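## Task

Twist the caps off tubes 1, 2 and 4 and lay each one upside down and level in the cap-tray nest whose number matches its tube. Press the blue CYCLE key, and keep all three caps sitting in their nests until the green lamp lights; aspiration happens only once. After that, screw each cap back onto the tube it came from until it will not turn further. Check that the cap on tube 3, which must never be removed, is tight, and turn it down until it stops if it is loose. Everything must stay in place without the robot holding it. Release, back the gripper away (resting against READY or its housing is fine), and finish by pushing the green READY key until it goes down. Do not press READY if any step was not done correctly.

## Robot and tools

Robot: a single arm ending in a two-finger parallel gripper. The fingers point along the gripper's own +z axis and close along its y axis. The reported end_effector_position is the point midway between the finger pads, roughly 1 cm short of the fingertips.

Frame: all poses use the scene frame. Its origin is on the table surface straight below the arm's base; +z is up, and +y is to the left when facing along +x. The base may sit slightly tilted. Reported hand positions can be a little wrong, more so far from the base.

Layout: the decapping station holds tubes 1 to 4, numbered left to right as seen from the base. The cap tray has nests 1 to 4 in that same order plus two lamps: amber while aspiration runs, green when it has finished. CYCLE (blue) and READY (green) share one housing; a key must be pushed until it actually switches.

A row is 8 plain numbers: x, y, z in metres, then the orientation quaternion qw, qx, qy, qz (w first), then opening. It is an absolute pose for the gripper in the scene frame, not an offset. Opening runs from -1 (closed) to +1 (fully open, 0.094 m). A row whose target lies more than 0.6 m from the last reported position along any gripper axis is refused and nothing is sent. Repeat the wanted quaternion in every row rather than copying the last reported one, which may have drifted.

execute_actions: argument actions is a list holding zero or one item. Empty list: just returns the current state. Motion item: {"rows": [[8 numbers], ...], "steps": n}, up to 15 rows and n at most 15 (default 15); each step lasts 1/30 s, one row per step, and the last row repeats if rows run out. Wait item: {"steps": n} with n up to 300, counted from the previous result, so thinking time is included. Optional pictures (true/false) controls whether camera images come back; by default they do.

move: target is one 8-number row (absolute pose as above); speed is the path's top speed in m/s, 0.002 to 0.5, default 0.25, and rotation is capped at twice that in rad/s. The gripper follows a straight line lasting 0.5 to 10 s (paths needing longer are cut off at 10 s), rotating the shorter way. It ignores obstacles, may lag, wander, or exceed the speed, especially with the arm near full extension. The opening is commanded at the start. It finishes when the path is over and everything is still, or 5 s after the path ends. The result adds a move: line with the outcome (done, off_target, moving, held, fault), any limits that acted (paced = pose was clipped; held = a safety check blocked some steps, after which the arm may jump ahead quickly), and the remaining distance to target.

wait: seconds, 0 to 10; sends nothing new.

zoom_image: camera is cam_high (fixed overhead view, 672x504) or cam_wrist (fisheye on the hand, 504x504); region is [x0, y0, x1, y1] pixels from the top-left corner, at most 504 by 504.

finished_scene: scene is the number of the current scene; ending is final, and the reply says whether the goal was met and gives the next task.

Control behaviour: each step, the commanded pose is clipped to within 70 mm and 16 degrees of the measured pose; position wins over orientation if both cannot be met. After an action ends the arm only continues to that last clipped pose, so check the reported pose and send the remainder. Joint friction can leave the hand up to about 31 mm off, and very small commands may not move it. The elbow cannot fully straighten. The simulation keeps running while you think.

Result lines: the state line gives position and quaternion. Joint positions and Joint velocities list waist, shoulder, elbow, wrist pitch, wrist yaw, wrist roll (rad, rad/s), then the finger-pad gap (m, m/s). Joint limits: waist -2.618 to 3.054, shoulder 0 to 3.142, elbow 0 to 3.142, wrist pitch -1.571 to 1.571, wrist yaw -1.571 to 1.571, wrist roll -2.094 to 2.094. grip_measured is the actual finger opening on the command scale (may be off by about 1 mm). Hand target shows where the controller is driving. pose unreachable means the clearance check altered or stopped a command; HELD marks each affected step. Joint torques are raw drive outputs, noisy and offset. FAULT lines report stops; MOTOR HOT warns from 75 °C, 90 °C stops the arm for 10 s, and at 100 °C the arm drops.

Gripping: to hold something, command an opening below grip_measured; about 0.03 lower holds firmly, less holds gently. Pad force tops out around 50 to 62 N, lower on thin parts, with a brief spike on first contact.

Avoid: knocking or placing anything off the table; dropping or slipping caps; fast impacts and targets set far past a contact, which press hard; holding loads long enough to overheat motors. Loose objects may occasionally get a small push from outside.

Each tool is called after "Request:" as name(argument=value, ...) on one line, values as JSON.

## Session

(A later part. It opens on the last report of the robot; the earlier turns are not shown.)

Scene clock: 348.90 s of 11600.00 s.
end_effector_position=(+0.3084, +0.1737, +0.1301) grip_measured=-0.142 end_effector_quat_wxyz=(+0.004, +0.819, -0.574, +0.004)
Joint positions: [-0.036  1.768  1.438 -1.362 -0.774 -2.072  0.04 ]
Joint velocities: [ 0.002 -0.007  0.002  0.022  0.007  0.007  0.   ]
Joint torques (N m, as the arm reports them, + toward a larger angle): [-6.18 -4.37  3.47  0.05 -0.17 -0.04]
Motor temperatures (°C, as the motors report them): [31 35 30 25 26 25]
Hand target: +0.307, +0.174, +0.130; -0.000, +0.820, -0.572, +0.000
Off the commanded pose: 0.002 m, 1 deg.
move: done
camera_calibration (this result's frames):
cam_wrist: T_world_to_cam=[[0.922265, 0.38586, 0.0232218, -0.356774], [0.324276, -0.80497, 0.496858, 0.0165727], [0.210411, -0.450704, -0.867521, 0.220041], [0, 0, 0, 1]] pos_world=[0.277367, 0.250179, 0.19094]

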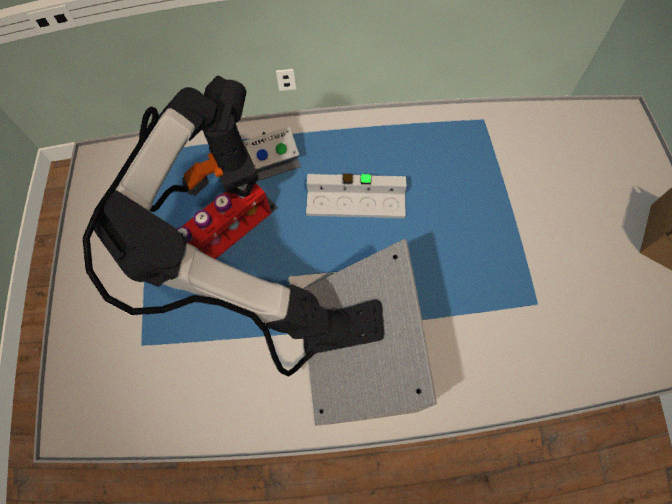

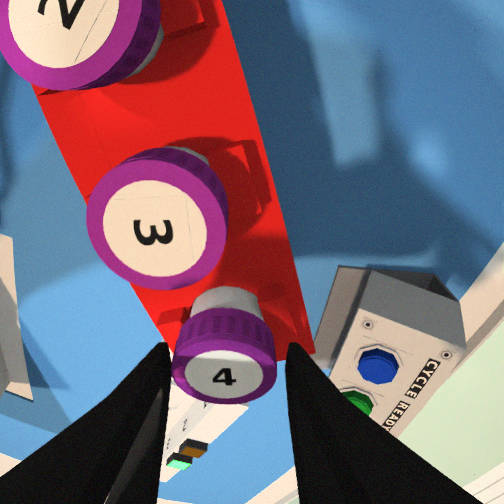

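Request:
execute_actions(actions=[{"rows":[[0.306,0.175,0.129,0,-0.819,0.574,0,-0.25],[0.306,0.175,0.129,0,-0.819,0.574,0,-0.28],[0.306,0.175,0.129,0,-0.819,0.574,0,-0.31],[0.306,0.175,0.129,0,-0.819,0.574,0,-0.375]],"steps":11}], pictures=false)

Request:
move(target=[0.307,0.175,0.1265,0,0.087,0.996,0,-0.375], speed=0.5)

Request:
move(target=[0.307,0.175,0.1255,0,0.894,0.448,0,-0.375], speed=0.5)

Scene clock: 350.93 s of 11600.00 s.
end_effector_position=(+0.3077, +0.1736, +0.1300) grip_measured=-0.335 end_effector_quat_wxyz=(+0.005, +0.819, -0.574, +0.003)
Joint positions: [-0.036  1.768  1.437 -1.365 -0.774 -2.075  0.031]
Joint velocities: [-0.007  0.007  0.002 -0.007 -0.022  0.007 -0.001]
Joint torques (N m, as the arm reports them, + toward a larger angle): [-5.92 -4.79  3.    0.16 -0.19  0.03]
Motor temperatures (°C, as the motors report them): [31 35 30 25 26 25]
Hand target: +0.306, +0.175, +0.129; -0.000, +0.819, -0.574, -0.000
Off the commanded pose: 0.002 m, 1 deg.
Steps of this call (steps 1 to 50: nothing new was sent; steps 51 to 61: all 11 steps of this action). Readings (end_effector_position):
51: (+0.3084, +0.1737, +0.1301)
52: (+0.3083, +0.1737, +0.1301)
54: (+0.3077, +0.1736, +0.1300)
58: (+0.3077, +0.1736, +0.1300)
61: the state above

Scene clock: 354.03 s of 11600.00 s.
end_effector_position=(+0.3066, +0.1743, +0.1288) grip_measured=-0.334 end_effector_quat_wxyz=(-0.004, +0.082, +0.997, -0.001)
Joint positions: [-0.035  1.772  1.435 -1.369 -0.784  0.001  0.031]
Joint velocities: [-0.007  0.012  0.007  0.066 -0.007  0.051 -0.001]
Joint torques (N m, as the arm reports them, + toward a larger angle): [-5.54 -4.84  3.07  0.42 -0.06  0.18]
Motor temperatures (°C, as the motors report them): [31 35 30 25 26 25]
Hand target: +0.307, +0.175, +0.127; -0.000, +0.087, +0.996, +0.000
Off the commanded pose: 0.002 m, 1 deg.
move: done
camera_calibration (this result's frames):
cam_wrist: T_world_to_cam=[[-0.115366, -0.992915, 0.0284579, 0.202483], [-0.862511, 0.114343, 0.492951, 0.22252], [-0.492713, 0.0323245, -0.869592, 0.351201], [0, 0, 0, 1]] pos_world=[0.388327, 0.164252, 0.189948]

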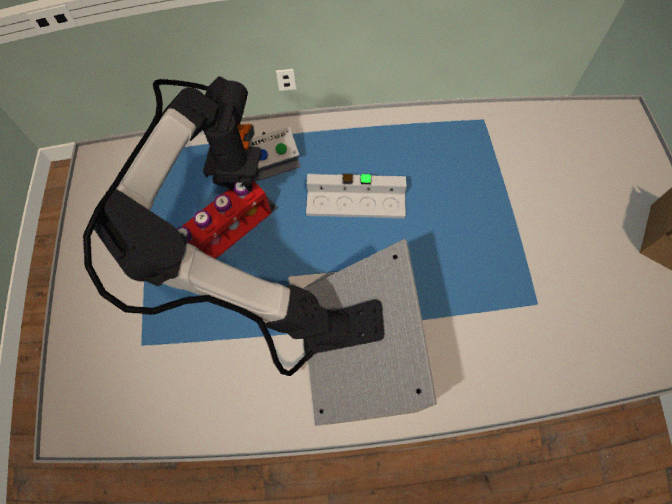

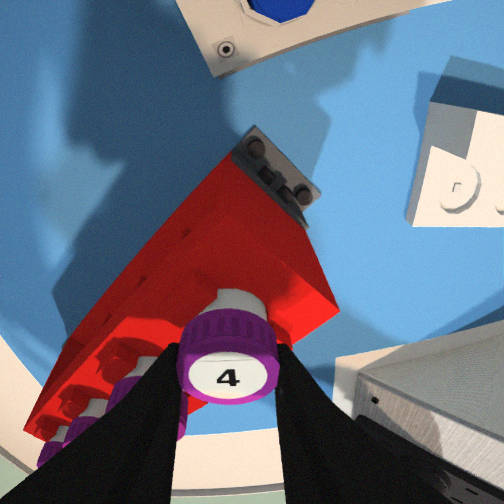

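Scene clock: 356.93 s of 11600.00 s.
end_effector_position=(+0.3078, +0.1747, +0.1279) grip_measured=-0.335 end_effector_quat_wxyz=(+0.002, +0.886, +0.464, -0.003)
Joint positions: [-0.03   1.771  1.435 -1.36  -0.78   2.023  0.031]
Joint velocities: [ 0.022 -0.002 -0.012  0.007  0.081  0.037  0.001]
Joint torques (N m, as the arm reports them, + toward a larger angle): [-5.75 -4.71  2.86  0.26 -0.06  0.33]
Motor temperatures (°C, as the motors report them): [31 35 30 25 26 25]
Hand target: +0.307, +0.175, +0.126; -0.001, +0.894, +0.448, -0.000
Off the commanded pose: 0.003 m, 2 deg.
move: done
camera_calibration (this result's frames):
cam_wrist: T_world_to_cam=[[-0.848498, 0.528526, 0.0266621, 0.163129], [0.47457, 0.73765, 0.480267, -0.294907], [0.234166, 0.420159, -0.876717, 0.0604159], [0, 0, 0, 1]] pos_world=[0.264222, 0.105936, 0.190252]

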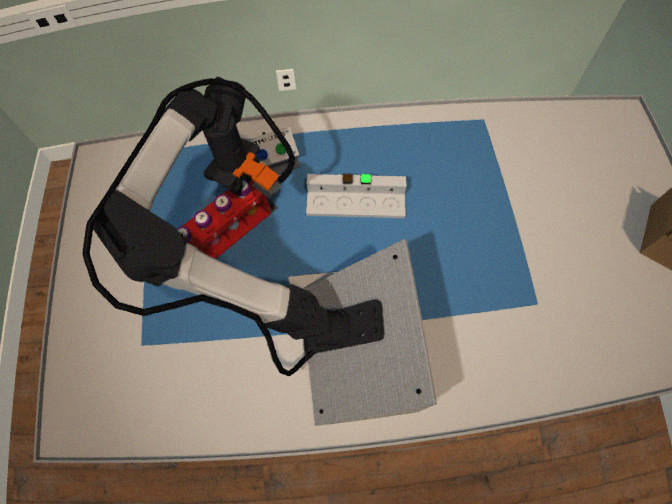

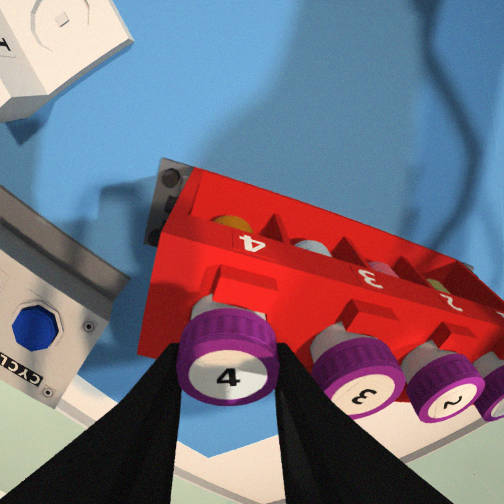

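Request:
execute_actions(actions=[{"rows":[[0.307,0.1745,0.128,0,0.886,0.464,0,-0.14]],"steps":7}], pictures=false)

Request:
move(target=[0.307,0.1745,0.128,0,0.462,0.887,0,-0.14], speed=0.5)

Request:
execute_actions(actions=[{"rows":[[0.307,0.1745,0.128,0,0.466,0.885,0,-0.25],[0.307,0.1745,0.128,0,0.466,0.885,0,-0.3],[0.307,0.1745,0.128,0,0.466,0.885,0,-0.375]],"steps":11}], pictures=false)

Request:
move(target=[0.307,0.1745,0.127,0,0.6225,0.7826,0,-0.375], speed=0.3)

Scene clock: 359.17 s of 11600.00 s.
end_effector_position=(+0.3078, +0.1747, +0.1279) grip_measured=-0.142 end_effector_quat_wxyz=(+0.002, +0.886, +0.463, -0.003)
Joint positions: [-0.03   1.771  1.435 -1.36  -0.78   2.025  0.04 ]
Joint velocities: [ 0.022 -0.027  0.012 -0.037  0.081 -0.022  0.002]
Joint torques (N m, as the arm reports them, + toward a larger angle): [-6.28 -4.69  3.27  0.16 -0.03  0.  ]
Motor temperatures (°C, as the motors report them): [31 35 30 25 26 25]
Hand target: +0.307, +0.174, +0.128; +0.000, +0.886, +0.464, -0.000
Off the commanded pose: 0.001 m, 0 deg.
Steps of this call (steps 1 to 60: nothing new was sent; steps 61 to 67: all 7 steps of this action). Readings (end_effector_position):
61: (+0.3078, +0.1747, +0.1279)
62: (+0.3078, +0.1747, +0.1279)
64: (+0.3078, +0.1747, +0.1279)
67: the state above

Scene clock: 361.37 s of 11600.00 s.
end_effector_position=(+0.3083, +0.1746, +0.1279) grip_measured=-0.142 end_effector_quat_wxyz=(+0.001, +0.465, +0.885, -0.003)
Joint positions: [-0.03   1.771  1.435 -1.357 -0.78   0.817  0.04 ]
Joint velocities: [-0.007 -0.007  0.007 -0.007 -0.037  0.007 -0.   ]
Joint torques (N m, as the arm reports them, + toward a larger angle): [-6.4  -4.72  3.35  0.21 -0.04 -0.02]
Motor temperatures (°C, as the motors report them): [31 35 30 25 26 25]
Hand target: +0.307, +0.175, +0.128; +0.000, +0.462, +0.887, -0.000
Off the commanded pose: 0.001 m, 1 deg.
move: done
camera_calibration (this result's frames):
cam_wrist: T_world_to_cam=[[-0.795229, -0.605455, 0.0321755, 0.344488], [-0.517817, 0.705813, 0.483418, 0.0160493], [-0.315397, 0.367767, -0.874798, 0.238679], [0, 0, 0, 1]] pos_world=[0.357537, 0.109466, 0.189954]

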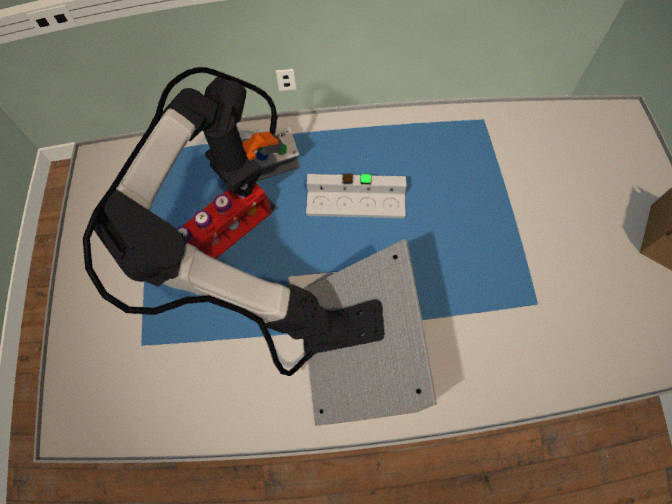

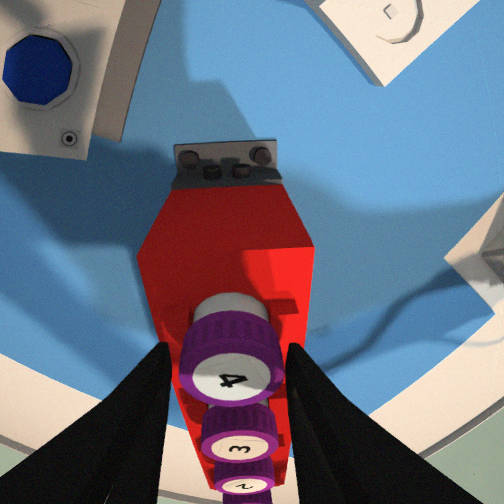

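Scene clock: 361.73 s of 11600.00 s.
end_effector_position=(+0.3075, +0.1741, +0.1278) grip_measured=-0.334 end_effector_quat_wxyz=(-0.000, +0.467, +0.884, -0.005)
Joint positions: [-0.03   1.771  1.434 -1.36  -0.777  0.817  0.031]
Joint velocities: [ 0.002  0.002  0.017  0.051 -0.022  0.066  0.001]
Joint torques (N m, as the arm reports them, + toward a larger angle): [-6.39 -4.79  3.42  0.21 -0.06  0.01]
Motor temperatures (°C, as the motors report them): [31 35 30 25 26 25]
Hand target: +0.307, +0.174, +0.128; -0.000, +0.466, +0.885, -0.000
Off the commanded pose: 0.001 m, 1 deg.
Steps of this call (steps 1 to 11: all 11 steps of this action). Readings (end_effector_position):
1: (+0.3083, +0.1746, +0.1279)
2: (+0.3079, +0.1743, +0.1279)
4: (+0.3075, +0.1741, +0.1278)
8: (+0.3075, +0.1741, +0.1278)
11: the state above

Scene clock: 362.97 s of 11600.00 s.
end_effector_position=(+0.3074, +0.1740, +0.1276) grip_measured=-0.334 end_effector_quat_wxyz=(+0.000, +0.538, +0.843, -0.006)
Joint positions: [-0.029  1.771  1.434 -1.36  -0.775  0.983  0.031]
Joint velocities: [-0.007  0.002 -0.002  0.066  0.007  0.007 -0.001]
Joint torques (N m, as the arm reports them, + toward a larger angle): [-6.36 -3.75  4.    0.07 -0.09  1.44]
Motor temperatures (°C, as the motors report them): [31 35 30 25 26 25]
Hand target: +0.307, +0.174, +0.127; -0.007, +0.617, +0.787, -0.000
Off the commanded pose: 0.001 m, 12 deg.
move: off_target
camera_calibration (this result's frames):
cam_wrist: T_world_to_cam=[[-0.885036, -0.464061, 0.0368467, 0.345774], [-0.391356, 0.784563, 0.480939, -0.036106], [-0.252094, 0.411228, -0.87598, 0.211487], [0, 0, 0, 1]] pos_world=[0.345207, 0.101819, 0.189882]

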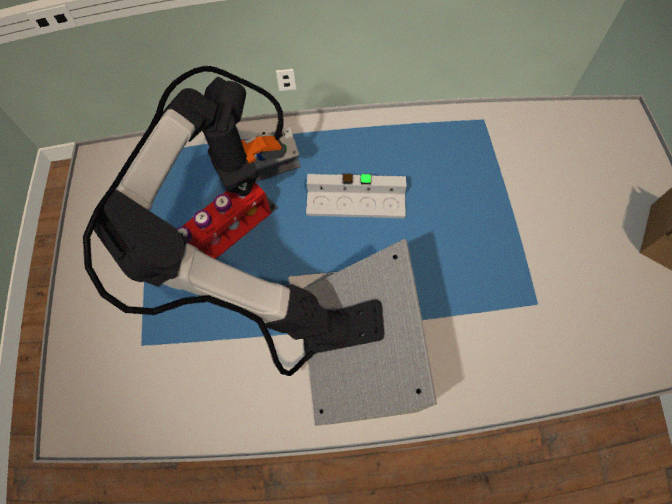

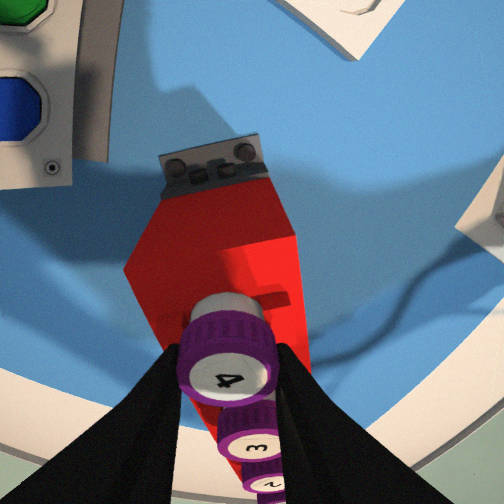

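Request:
execute_actions(actions=[{"rows":[[0.307,0.1745,0.128,0,0.542,0.84,0,-0.375],[0.307,0.1745,0.128,0,0.542,0.84,0,-0.375],[0.307,0.1745,0.128,0,0.542,0.84,0,-0.375],[0.307,0.1745,0.128,0,0.542,0.84,0,-0.08]],"steps":10}], pictures=false)

Request:
move(target=[0.308,0.174,0.154,0,0.542,0.84,0,-0.08], speed=0.15)

Request:
move(target=[0.274,0.219,0.15,0,-0.766,0.643,0,-0.08], speed=0.5)

Scene clock: 364.97 s of 11600.00 s.
end_effector_position=(+0.3074, +0.1741, +0.1277) grip_measured=-0.082 end_effector_quat_wxyz=(-0.000, +0.535, +0.845, -0.006)
Joint positions: [-0.03   1.771  1.434 -1.361 -0.776  0.975  0.043]
Joint velocities: [-0.012  0.007  0.002  0.066  0.037  0.081  0.   ]
Joint torques (N m, as the arm reports them, + toward a larger angle): [-6.47 -4.68  3.42  0.22 -0.07  0.09]
Motor temperatures (°C, as the motors report them): [31 35 30 25 26 26]
Hand target: +0.307, +0.175, +0.128; -0.000, +0.542, +0.840, +0.000
Off the commanded pose: 0.001 m, 1 deg.
Steps of this call (steps 1 to 50: nothing new was sent; steps 51 to 60: all 10 steps of this action). Readings (end_effector_position):
51: (+0.3074, +0.1740, +0.1276)
52: (+0.3074, +0.1741, +0.1276)
54: (+0.3073, +0.1741, +0.1276)
58: (+0.3074, +0.1741, +0.1277)
60: the state above

Scene clock: 366.10 s of 11600.00 s.
end_effector_position=(+0.3061, +0.1767, +0.1528) grip_measured=-0.082 end_effector_quat_wxyz=(+0.005, +0.538, +0.843, +0.001)
Joint positions: [-0.084  1.771  1.507 -1.468 -0.776  0.92   0.043]
Joint velocities: [ 0.007  0.002 -0.002 -0.007  0.007 -0.066  0.   ]
Joint torques (N m, as the arm reports them, + toward a larger angle): [-6.69 -2.74  5.23 -0.02  0.01 -0.03]
Motor temperatures (°C, as the motors report them): [31 35 30 25 26 26]
Hand target: +0.308, +0.174, +0.154; +0.000, +0.542, +0.840, -0.000
Off the commanded pose: 0.004 m, 1 deg.
move: done
camera_calibration (this result's frames):
cam_wrist: T_world_to_cam=[[-0.88512, -0.464903, 0.0206694, 0.347611], [-0.399135, 0.781244, 0.479948, -0.0477612], [-0.239277, 0.416562, -0.877054, 0.22736], [0, 0, 0, 1]] pos_world=[0.343017, 0.104209, 0.215145]

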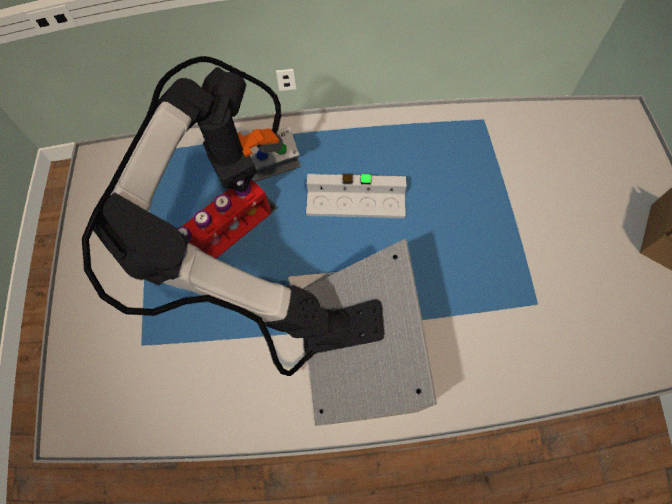

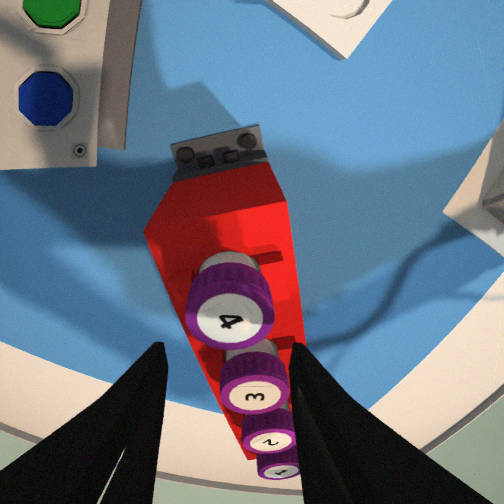

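Scene clock: 369.73 s of 11600.00 s.
end_effector_position=(+0.2796, +0.2156, +0.1513) grip_measured=-0.082 end_effector_quat_wxyz=(-0.000, +0.764, -0.645, +0.009)
Joint positions: [ 0.003  1.63   1.462 -1.468 -0.78  -1.827  0.043]
Joint velocities: [-0.007  0.012 -0.007 -0.066 -0.066 -0.051 -0.   ]
Joint torques (N m, as the arm reports them, + toward a larger angle): [-4.53 -4.16  3.28 -0.02 -0.16 -0.04]
Motor temperatures (°C, as the motors report them): [31 35 30 25 26 26]
Hand target: +0.274, +0.219, +0.150; -0.000, +0.766, -0.643, -0.000
Off the commanded pose: 0.007 m, 1 deg.
move: done
camera_calibration (this result's frames):
cam_wrist: T_world_to_cam=[[0.975754, 0.215485, 0.0383449, -0.32736], [0.168142, -0.850162, 0.498952, 0.102218], [0.140116, -0.480407, -0.865781, 0.289204], [0, 0, 0, 1]] pos_world=[0.261714, 0.296379, 0.211938]

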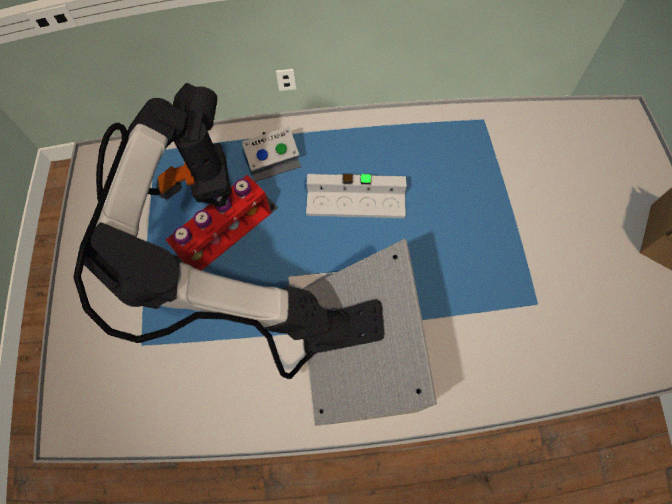

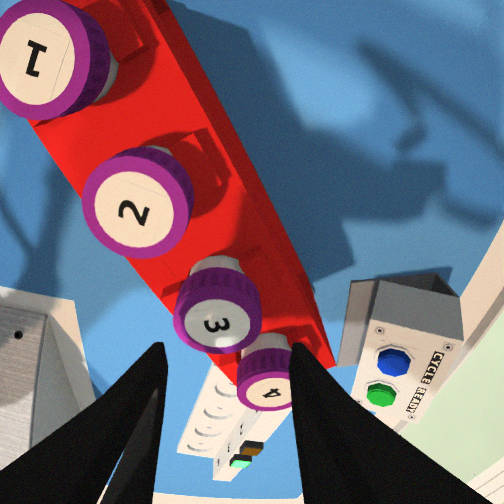

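Request:
move(target=[0.2735,0.2185,0.1265,0,-0.8,0.6,0,-0.08], speed=0.05)

Scene clock: 372.30 s of 11600.00 s.
end_effector_position=(+0.2749, +0.2148, +0.1278) grip_measured=-0.082 end_effector_quat_wxyz=(+0.007, +0.791, -0.612, -0.001)
Joint positions: [ 0.059  1.616  1.38  -1.378 -0.783 -1.857  0.043]
Joint velocities: [-0.007 -0.012 -0.007  0.022  0.037 -0.051  0.   ]
Joint torques (N m, as the arm reports them, + toward a larger angle): [-4.42 -5.02  2.84  0.27 -0.15 -0.04]
Motor temperatures (°C, as the motors report them): [31 35 30 25 26 25]
Hand target: +0.274, +0.219, +0.127; -0.000, +0.800, -0.600, -0.000
Off the commanded pose: 0.004 m, 2 deg.
move: done
camera_calibration (this result's frames):
cam_wrist: T_world_to_cam=[[0.954459, 0.298013, 0.0140018, -0.330528], [0.252724, -0.832569, 0.492909, 0.0877637], [0.158551, -0.466923, -0.869968, 0.261653], [0, 0, 0, 1]] pos_world=[0.251811, 0.293743, 0.188998]

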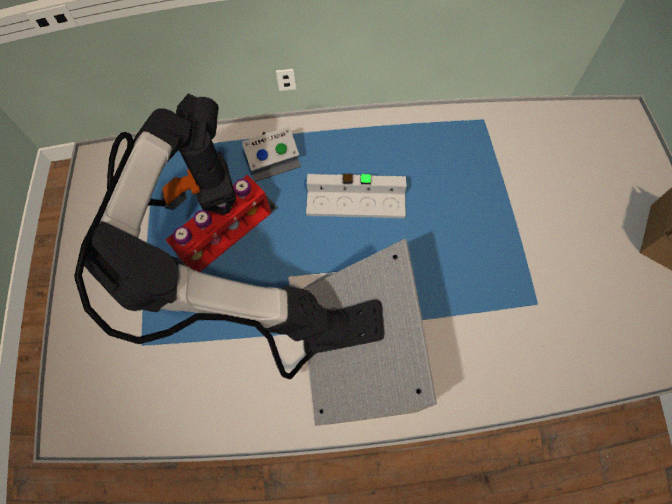

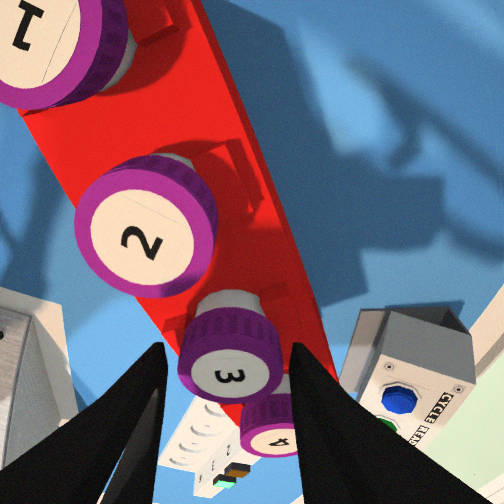

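Request:
execute_actions(actions=[{"rows":[[0.2745,0.218,0.127,0,-0.79,0.613,0,-0.2],[0.2745,0.218,0.127,0,-0.79,0.613,0,-0.26],[0.2745,0.218,0.127,0,-0.79,0.613,0,-0.3],[0.2745,0.218,0.127,0,-0.79,0.613,0,-0.375]],"steps":10}], pictures=false)

Request:
execute_actions(actions=[{"rows":[[0.275,0.217,0.127,0,-0.777,0.629,0,-0.375],[0.275,0.217,0.127,0,-0.766,0.643,0,-0.375],[0.275,0.217,0.127,0,-0.755,0.656,0,-0.375],[0.275,0.217,0.127,0,-0.743,0.669,0,-0.375],[0.275,0.217,0.127,0,-0.731,0.682,0,-0.375]],"steps":12}], pictures=false)

Scene clock: 374.60 s of 11600.00 s.
end_effector_position=(+0.2758, +0.2149, +0.1278) grip_measured=-0.333 end_effector_quat_wxyz=(+0.006, +0.790, -0.613, +0.000)
Joint positions: [ 0.059  1.616  1.38  -1.373 -0.784 -1.851  0.031]
Joint velocities: [-0.002  0.007  0.002 -0.066 -0.037  0.007  0.001]
Joint torques (N m, as the arm reports them, + toward a larger angle): [-4.69 -4.81  3.08  0.25 -0.16  0.16]
Motor temperatures (°C, as the motors report them): [31 35 30 25 26 25]
Hand target: +0.275, +0.218, +0.127; +0.000, +0.790, -0.613, -0.000
Off the commanded pose: 0.004 m, 1 deg.
Steps of this call (steps 1 to 59: nothing new was sent; steps 60 to 69: all 10 steps of this action). Readings (end_effector_position):
60: (+0.2756, +0.2148, +0.1278)
61: (+0.2756, +0.2148, +0.1278)
63: (+0.2758, +0.2148, +0.1278)
67: (+0.2758, +0.2149, +0.1278)
69: the state above

Scene clock: 375.00 s of 11600.00 s.
end_effector_position=(+0.2758, +0.2149, +0.1278) grip_measured=-0.333 end_effector_quat_wxyz=(+0.006, +0.742, -0.671, +0.001)
Joint positions: [ 0.059  1.616  1.38  -1.373 -0.784 -1.7    0.031]
Joint velocities: [-0.007  0.002 -0.037 -0.022 -0.081  0.227 -0.   ]
Joint torques (N m, as the arm reports them, + toward a larger angle): [-4.83 -4.5   3.11  0.23 -0.15  0.15]
Motor temperatures (°C, as the motors report them): [31 35 30 25 26 25]
Hand target: +0.275, +0.217, +0.127; +0.000, +0.731, -0.682, -0.001
Off the commanded pose: 0.002 m, 2 deg.
Steps of this call (steps 1 to 12: all 12 steps of this action). Readings (end_effector_position):
1: (+0.2758, +0.2149, +0.1278)
2: (+0.2758, +0.2149, +0.1278)
4: (+0.2758, +0.2149, +0.1278)
8: (+0.2758, +0.2149, +0.1278)
12: the state above

Request:
move(target=[0.275,0.217,0.1265,0,-0.454,0.891,0,-0.375], speed=0.4)

Scene clock: 377.47 s of 11600.00 s.
end_effector_position=(+0.2766, +0.2180, +0.1275) grip_measured=-0.334 end_effector_quat_wxyz=(-0.000, -0.544, +0.839, +0.002)
Joint positions: [ 0.063  1.615  1.38  -1.367 -0.797 -1.173  0.031]
Joint velocities: [ 0.002 -0.007  0.002  0.007  0.007  0.007  0.001]
Joint torques (N m, as the arm reports them, + toward a larger angle): [-5.39 -3.5   3.72  0.04 -0.12  1.45]
Motor temperatures (°C, as the motors report them): [31 35 30 25 26 26]
Hand target: +0.275, +0.217, +0.127; -0.003, -0.460, +0.888, +0.007
Off the commanded pose: 0.002 m, 12 deg.
move: off_target; limits=paced
camera_calibration (this result's frames):
cam_wrist: T_world_to_cam=[[0.931684, -0.362584, 0.0223124, -0.18384], [-0.327244, -0.811038, 0.484901, 0.246974], [-0.157721, -0.459076, -0.874284, 0.348916], [0, 0, 0, 1]] pos_world=[0.307133, 0.293827, 0.189396]

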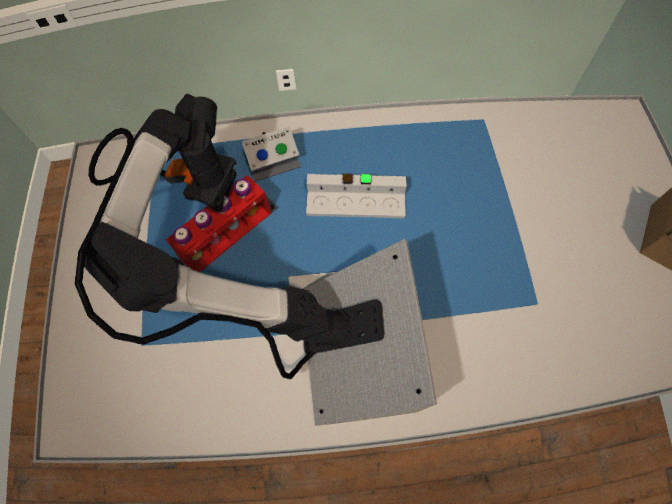

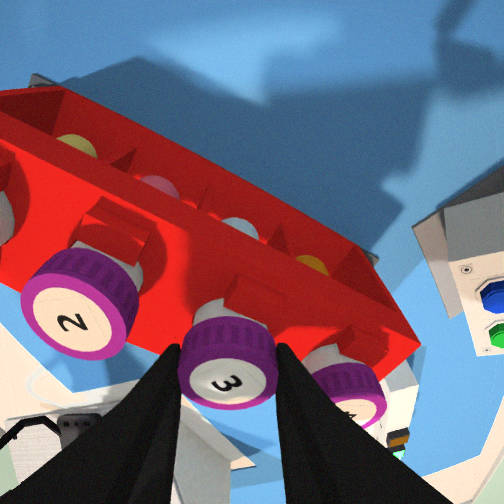

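Stopped. Release and lift.

Request:
execute_actions(actions=[{"rows":[[0.276,0.2175,0.1275,0,-0.54,0.842,0,-0.375],[0.276,0.2175,0.1275,0,-0.54,0.842,0,-0.375],[0.276,0.2175,0.1275,0,-0.54,0.842,0,-0.375],[0.276,0.2175,0.1275,0,-0.54,0.842,0,-0.14]],"steps":10}], pictures=false)

Request:
move(target=[0.277,0.2155,0.158,0,-0.54,0.842,0,-0.14], speed=0.12)

Scene clock: 379.83 s of 11600.00 s.
end_effector_position=(+0.2766, +0.2182, +0.1276) grip_measured=-0.142 end_effector_quat_wxyz=(-0.000, -0.547, +0.837, +0.001)
Joint positions: [ 0.063  1.613  1.38  -1.367 -0.795 -1.176  0.04 ]
Joint velocities: [-0.022 -0.017  0.012  0.007 -0.007  0.066  0.001]
Joint torques (N m, as the arm reports them, + toward a larger angle): [-5.13 -4.2   3.51  0.2  -0.08  0.12]
Motor temperatures (°C, as the motors report them): [31 35 30 25 26 26]
Hand target: +0.276, +0.218, +0.127; -0.000, -0.540, +0.842, +0.000
Off the commanded pose: 0.001 m, 1 deg.
Steps of this call (steps 1 to 61: nothing new was sent; steps 62 to 71: all 10 steps of this action). Readings (end_effector_position):
62: (+0.2766, +0.2181, +0.1275)
63: (+0.2766, +0.2182, +0.1276)
65: (+0.2766, +0.2182, +0.1276)
69: (+0.2766, +0.2182, +0.1276)
71: the state above

Scene clock: 381.00 s of 11600.00 s.
end_effector_position=(+0.2753, +0.2181, +0.1558) grip_measured=-0.142 end_effector_quat_wxyz=(+0.004, -0.543, +0.840, +0.001)
Joint positions: [-0.01   1.629  1.472 -1.507 -0.795 -1.264  0.04 ]
Joint velocities: [-0.012 -0.007  0.002  0.022 -0.022  0.183 -0.   ]
Joint torques (N m, as the arm reports them, + toward a larger angle): [-5.98 -2.57  5.13 -0.04 -0.03 -0.04]
Motor temperatures (°C, as the motors report them): [31 35 30 25 26 26]
Hand target: +0.277, +0.215, +0.158; +0.000, -0.540, +0.842, -0.000
Off the commanded pose: 0.004 m, 1 deg.
move: done
camera_calibration (this result's frames):
cam_wrist: T_world_to_cam=[[0.930266, -0.365657, 0.0300062, -0.183366], [-0.334306, -0.811124, 0.479913, 0.235702], [-0.151145, -0.456478, -0.876803, 0.371536], [0, 0, 0, 1]] pos_world=[0.305532, 0.293732, 0.21815]

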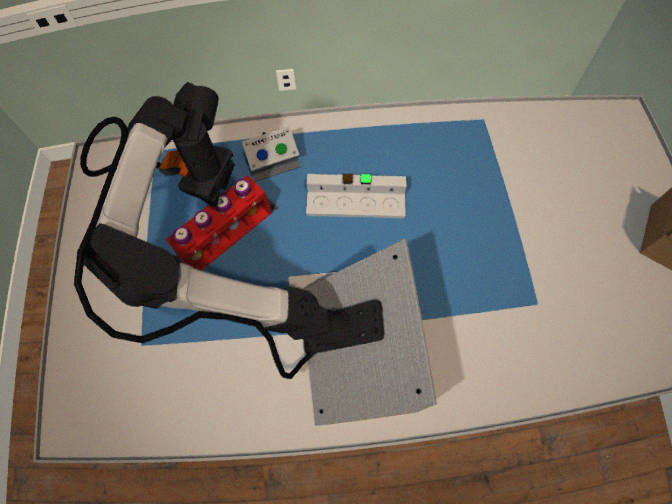

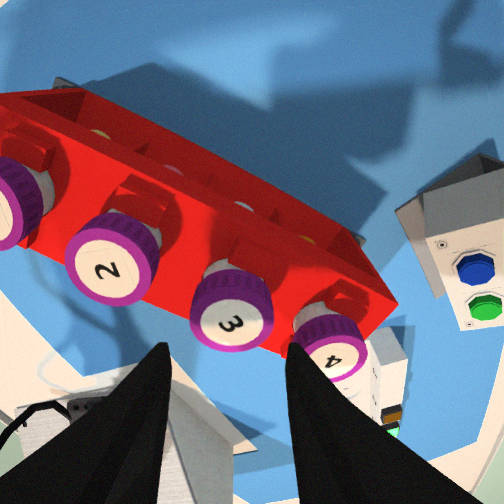

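Labels are now aligned. On to READY.

Request:
move(target=[0.375,0.11,0.155,0.113,0.172,0.977,0.066,-1], speed=0.4)

Request:
move(target=[0.428,0.091,0.108,0.113,0.172,0.977,0.066,-1], speed=0.15)

Scene clock: 385.77 s of 11600.00 s.
end_effector_position=(+0.3751, +0.1134, +0.1559) grip_measured=-0.997 end_effector_quat_wxyz=(+0.109, +0.165, +0.978, +0.062)
Joint positions: [-0.221  1.909  1.456 -1.124 -0.901  0.143  0.   ]
Joint velocities: [-0.002  0.017  0.002  0.007 -0.022  0.081 -0.   ]
Joint torques (N m, as the arm reports them, + toward a larger angle): [-7.48 -4.68  3.33  0.79 -0.08  0.07]
Motor temperatures (°C, as the motors report them): [31 35 30 25 26 26]
Hand target: +0.375, +0.109, +0.156; +0.114, +0.172, +0.977, +0.064
Off the commanded pose: 0.004 m, 1 deg.
move: done
camera_calibration (this result's frames):
cam_wrist: T_world_to_cam=[[-0.270002, -0.955004, -0.122748, 0.2264], [-0.927797, 0.223958, 0.298388, 0.31756], [-0.257472, 0.194451, -0.946519, 0.315807], [0, 0, 0, 1]] pos_world=[0.437071, 0.0836833, 0.231951]

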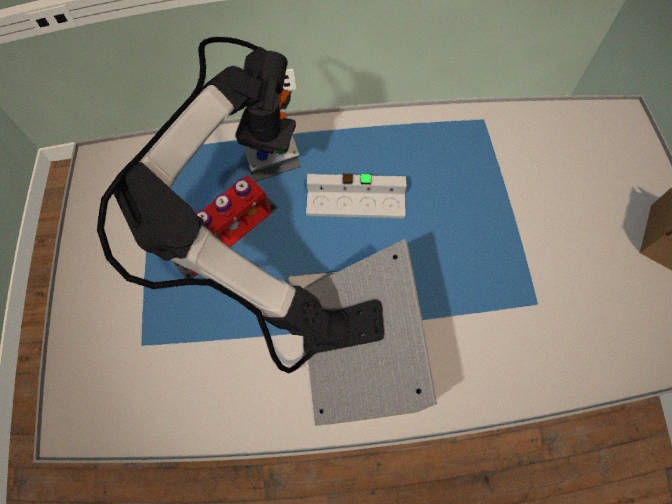

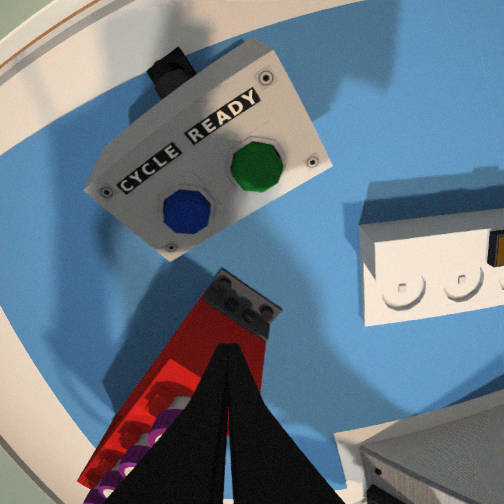

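Scene clock: 386.83 s of 11600.00 s.
end_effector_position=(+0.4215, +0.0890, +0.1078) grip_measured=-0.997 end_effector_quat_wxyz=(+0.107, +0.179, +0.976, +0.065)
Joint positions: [-0.146  2.089  1.501 -0.899 -0.901  0.288  0.   ]
Joint velocities: [-0.002  0.012  0.007  0.007 -0.007  0.037  0.   ]
Joint torques (N m, as the arm reports them, + toward a larger angle): [-7.33 -5.5   5.6   0.82 -0.08  0.1 ]
Motor temperatures (°C, as the motors report them): [31 35 30 25 26 26]
Hand target: +0.428, +0.091, +0.108; +0.113, +0.172, +0.976, +0.066
Off the commanded pose: 0.007 m, 1 deg.
move: done
camera_calibration (this result's frames):
cam_wrist: T_world_to_cam=[[-0.296412, -0.946079, -0.13067, 0.220873], [-0.91985, 0.245992, 0.305555, 0.374353], [-0.256936, 0.210767, -0.943166, 0.284967], [0, 0, 0, 1]] pos_world=[0.483036, 0.0568137, 0.183247]

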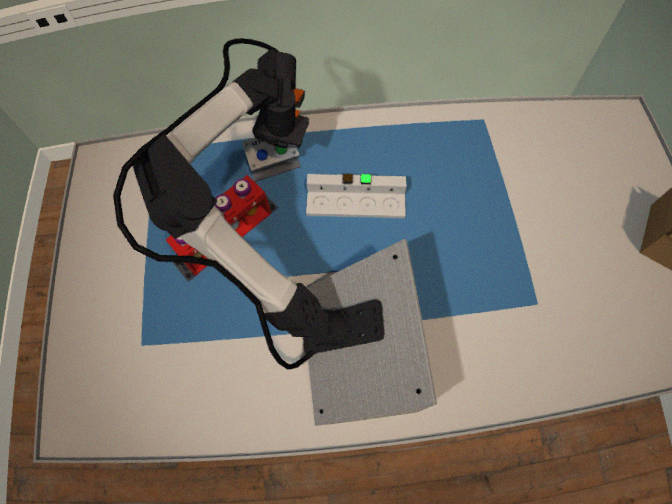

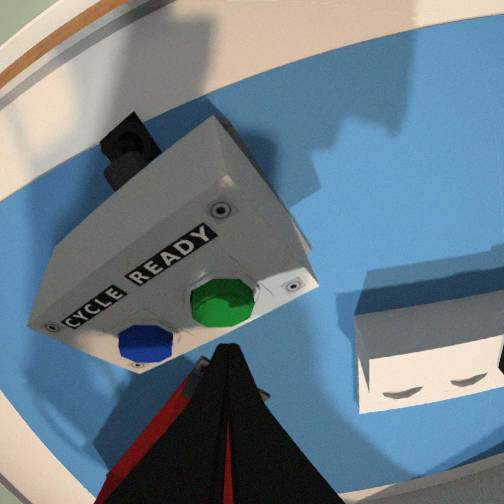

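Request:
move(target=[0.434,0.091,0.093,0.113,0.172,0.977,0.066,-1], speed=0.05)

Scene clock: 388.23 s of 11600.00 s.
end_effector_position=(+0.4325, +0.0936, +0.0986) grip_measured=-0.997 end_effector_quat_wxyz=(+0.114, +0.170, +0.977, +0.067)
Joint positions: [-0.117  2.101  1.501 -0.826 -0.901  0.334  0.   ]
Joint velocities: [ 0.032  0.007 -0.012  0.095  0.051  0.037 -0.   ]
Joint torques (N m, as the arm reports them, + toward a larger angle): [-7.49 -5.27  4.07  0.86 -0.03  0.1 ]
Motor temperatures (°C, as the motors report them): [31 35 30 25 26 26]
Hand target: +0.434, +0.091, +0.093; +0.113, +0.172, +0.976, +0.066
Off the commanded pose: 0.006 m, 0 deg.
move: done
camera_calibration (this result's frames):
cam_wrist: T_world_to_cam=[[-0.277558, -0.951341, -0.133836, 0.220007], [-0.929047, 0.230324, 0.28952, 0.393156], [-0.244607, 0.204698, -0.947769, 0.273844], [0, 0, 0, 1]] pos_world=[0.493309, 0.0626932, 0.175159]

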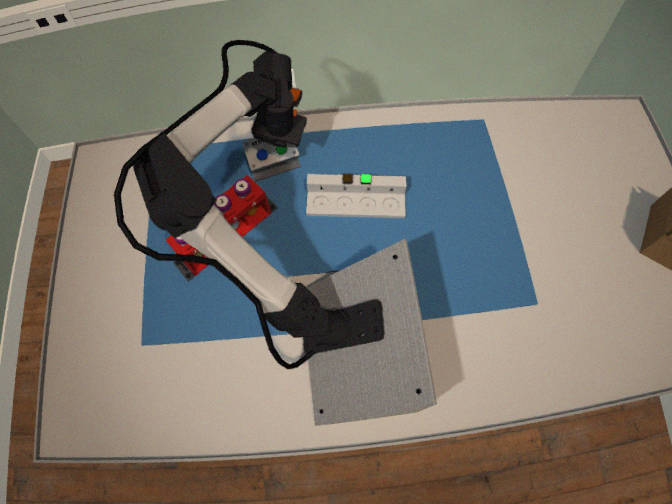

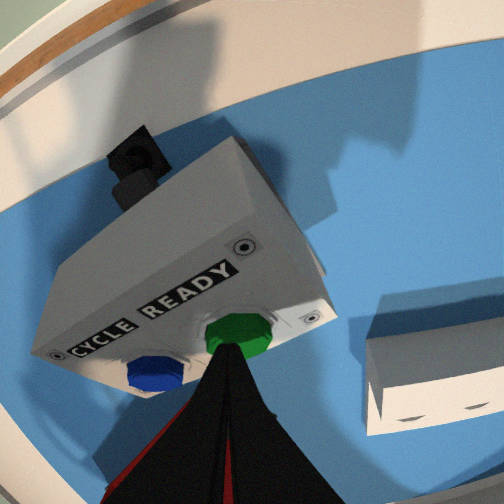

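Request:
move(target=[0.428,0.090,0.077,0.113,0.172,0.977,0.066,-1], speed=0.03)

Scene clock: 389.83 s of 11600.00 s.
end_effector_position=(+0.4286, +0.0874, +0.0855) grip_measured=-0.997 end_effector_quat_wxyz=(+0.113, +0.179, +0.975, +0.069)
Joint positions: [-0.108  2.101  1.44  -0.754 -0.902  0.37   0.   ]
Joint velocities: [-0.002 -0.007 -0.017 -0.051 -0.022  0.022 -0.   ]
Joint torques (N m, as the arm reports them, + toward a larger angle): [-6.08 -6.42  2.8   1.09  0.01  0.11]
Motor temperatures (°C, as the motors report them): [31 35 30 25 26 26]
Hand target: +0.428, +0.090, +0.077; +0.112, +0.172, +0.977, +0.066
Off the commanded pose: 0.009 m, 1 deg.
move: done
camera_calibration (this result's frames):
cam_wrist: T_world_to_cam=[[-0.295393, -0.944964, -0.140664, 0.218929], [-0.924092, 0.245237, 0.293108, 0.390971], [-0.242481, 0.216569, -0.945675, 0.259632], [0, 0, 0, 1]] pos_world=[0.488919, 0.0547711, 0.161726]

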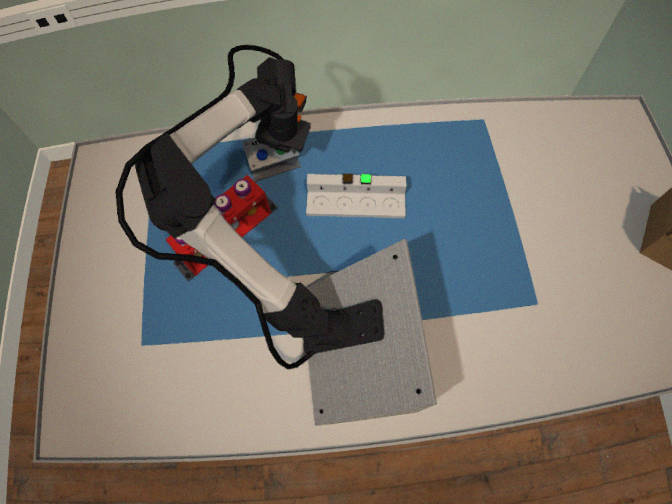

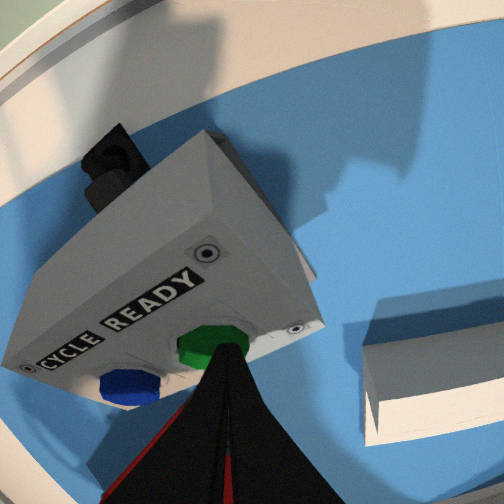

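Request:
move(target=[0.431,0.093,0.072,0.113,0.172,0.977,0.066,-1], speed=0.02)

Scene clock: 390.97 s of 11600.00 s.
end_effector_position=(+0.4297, +0.0884, +0.0847) grip_measured=-0.997 end_effector_quat_wxyz=(+0.114, +0.185, +0.974, +0.069)
Joint positions: [-0.103  2.1    1.44  -0.746 -0.899  0.39   0.   ]
Joint velocities: [-0.017 -0.002 -0.002  0.037 -0.037 -0.007 -0.   ]
Joint torques (N m, as the arm reports them, + toward a larger angle): no reading
Motor temperatures (°C, as the motors report them): [31 35 30 25 26 26]
move: unfinished (the scene ended)
camera_calibration (this result's frames):
cam_wrist: T_world_to_cam=[[-0.30568, -0.941524, -0.141745, 0.224268], [-0.921664, 0.25524, 0.292212, 0.390204], [-0.238945, 0.219964, -0.945791, 0.25712], [0, 0, 0, 1]] pos_world=[0.489629, 0.055001, 0.160949]
The task's run has ended: the event that ends the task has happened.

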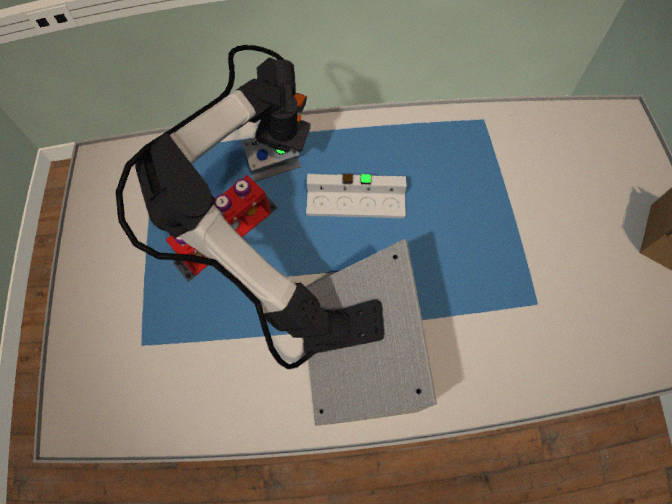

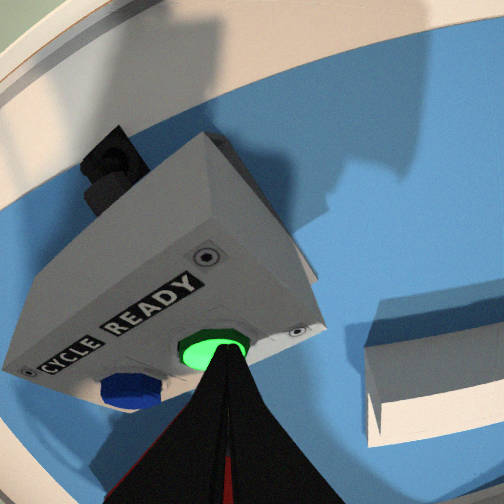

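Request:
finished_scene(scene=2)

The scene is finished: the task was done.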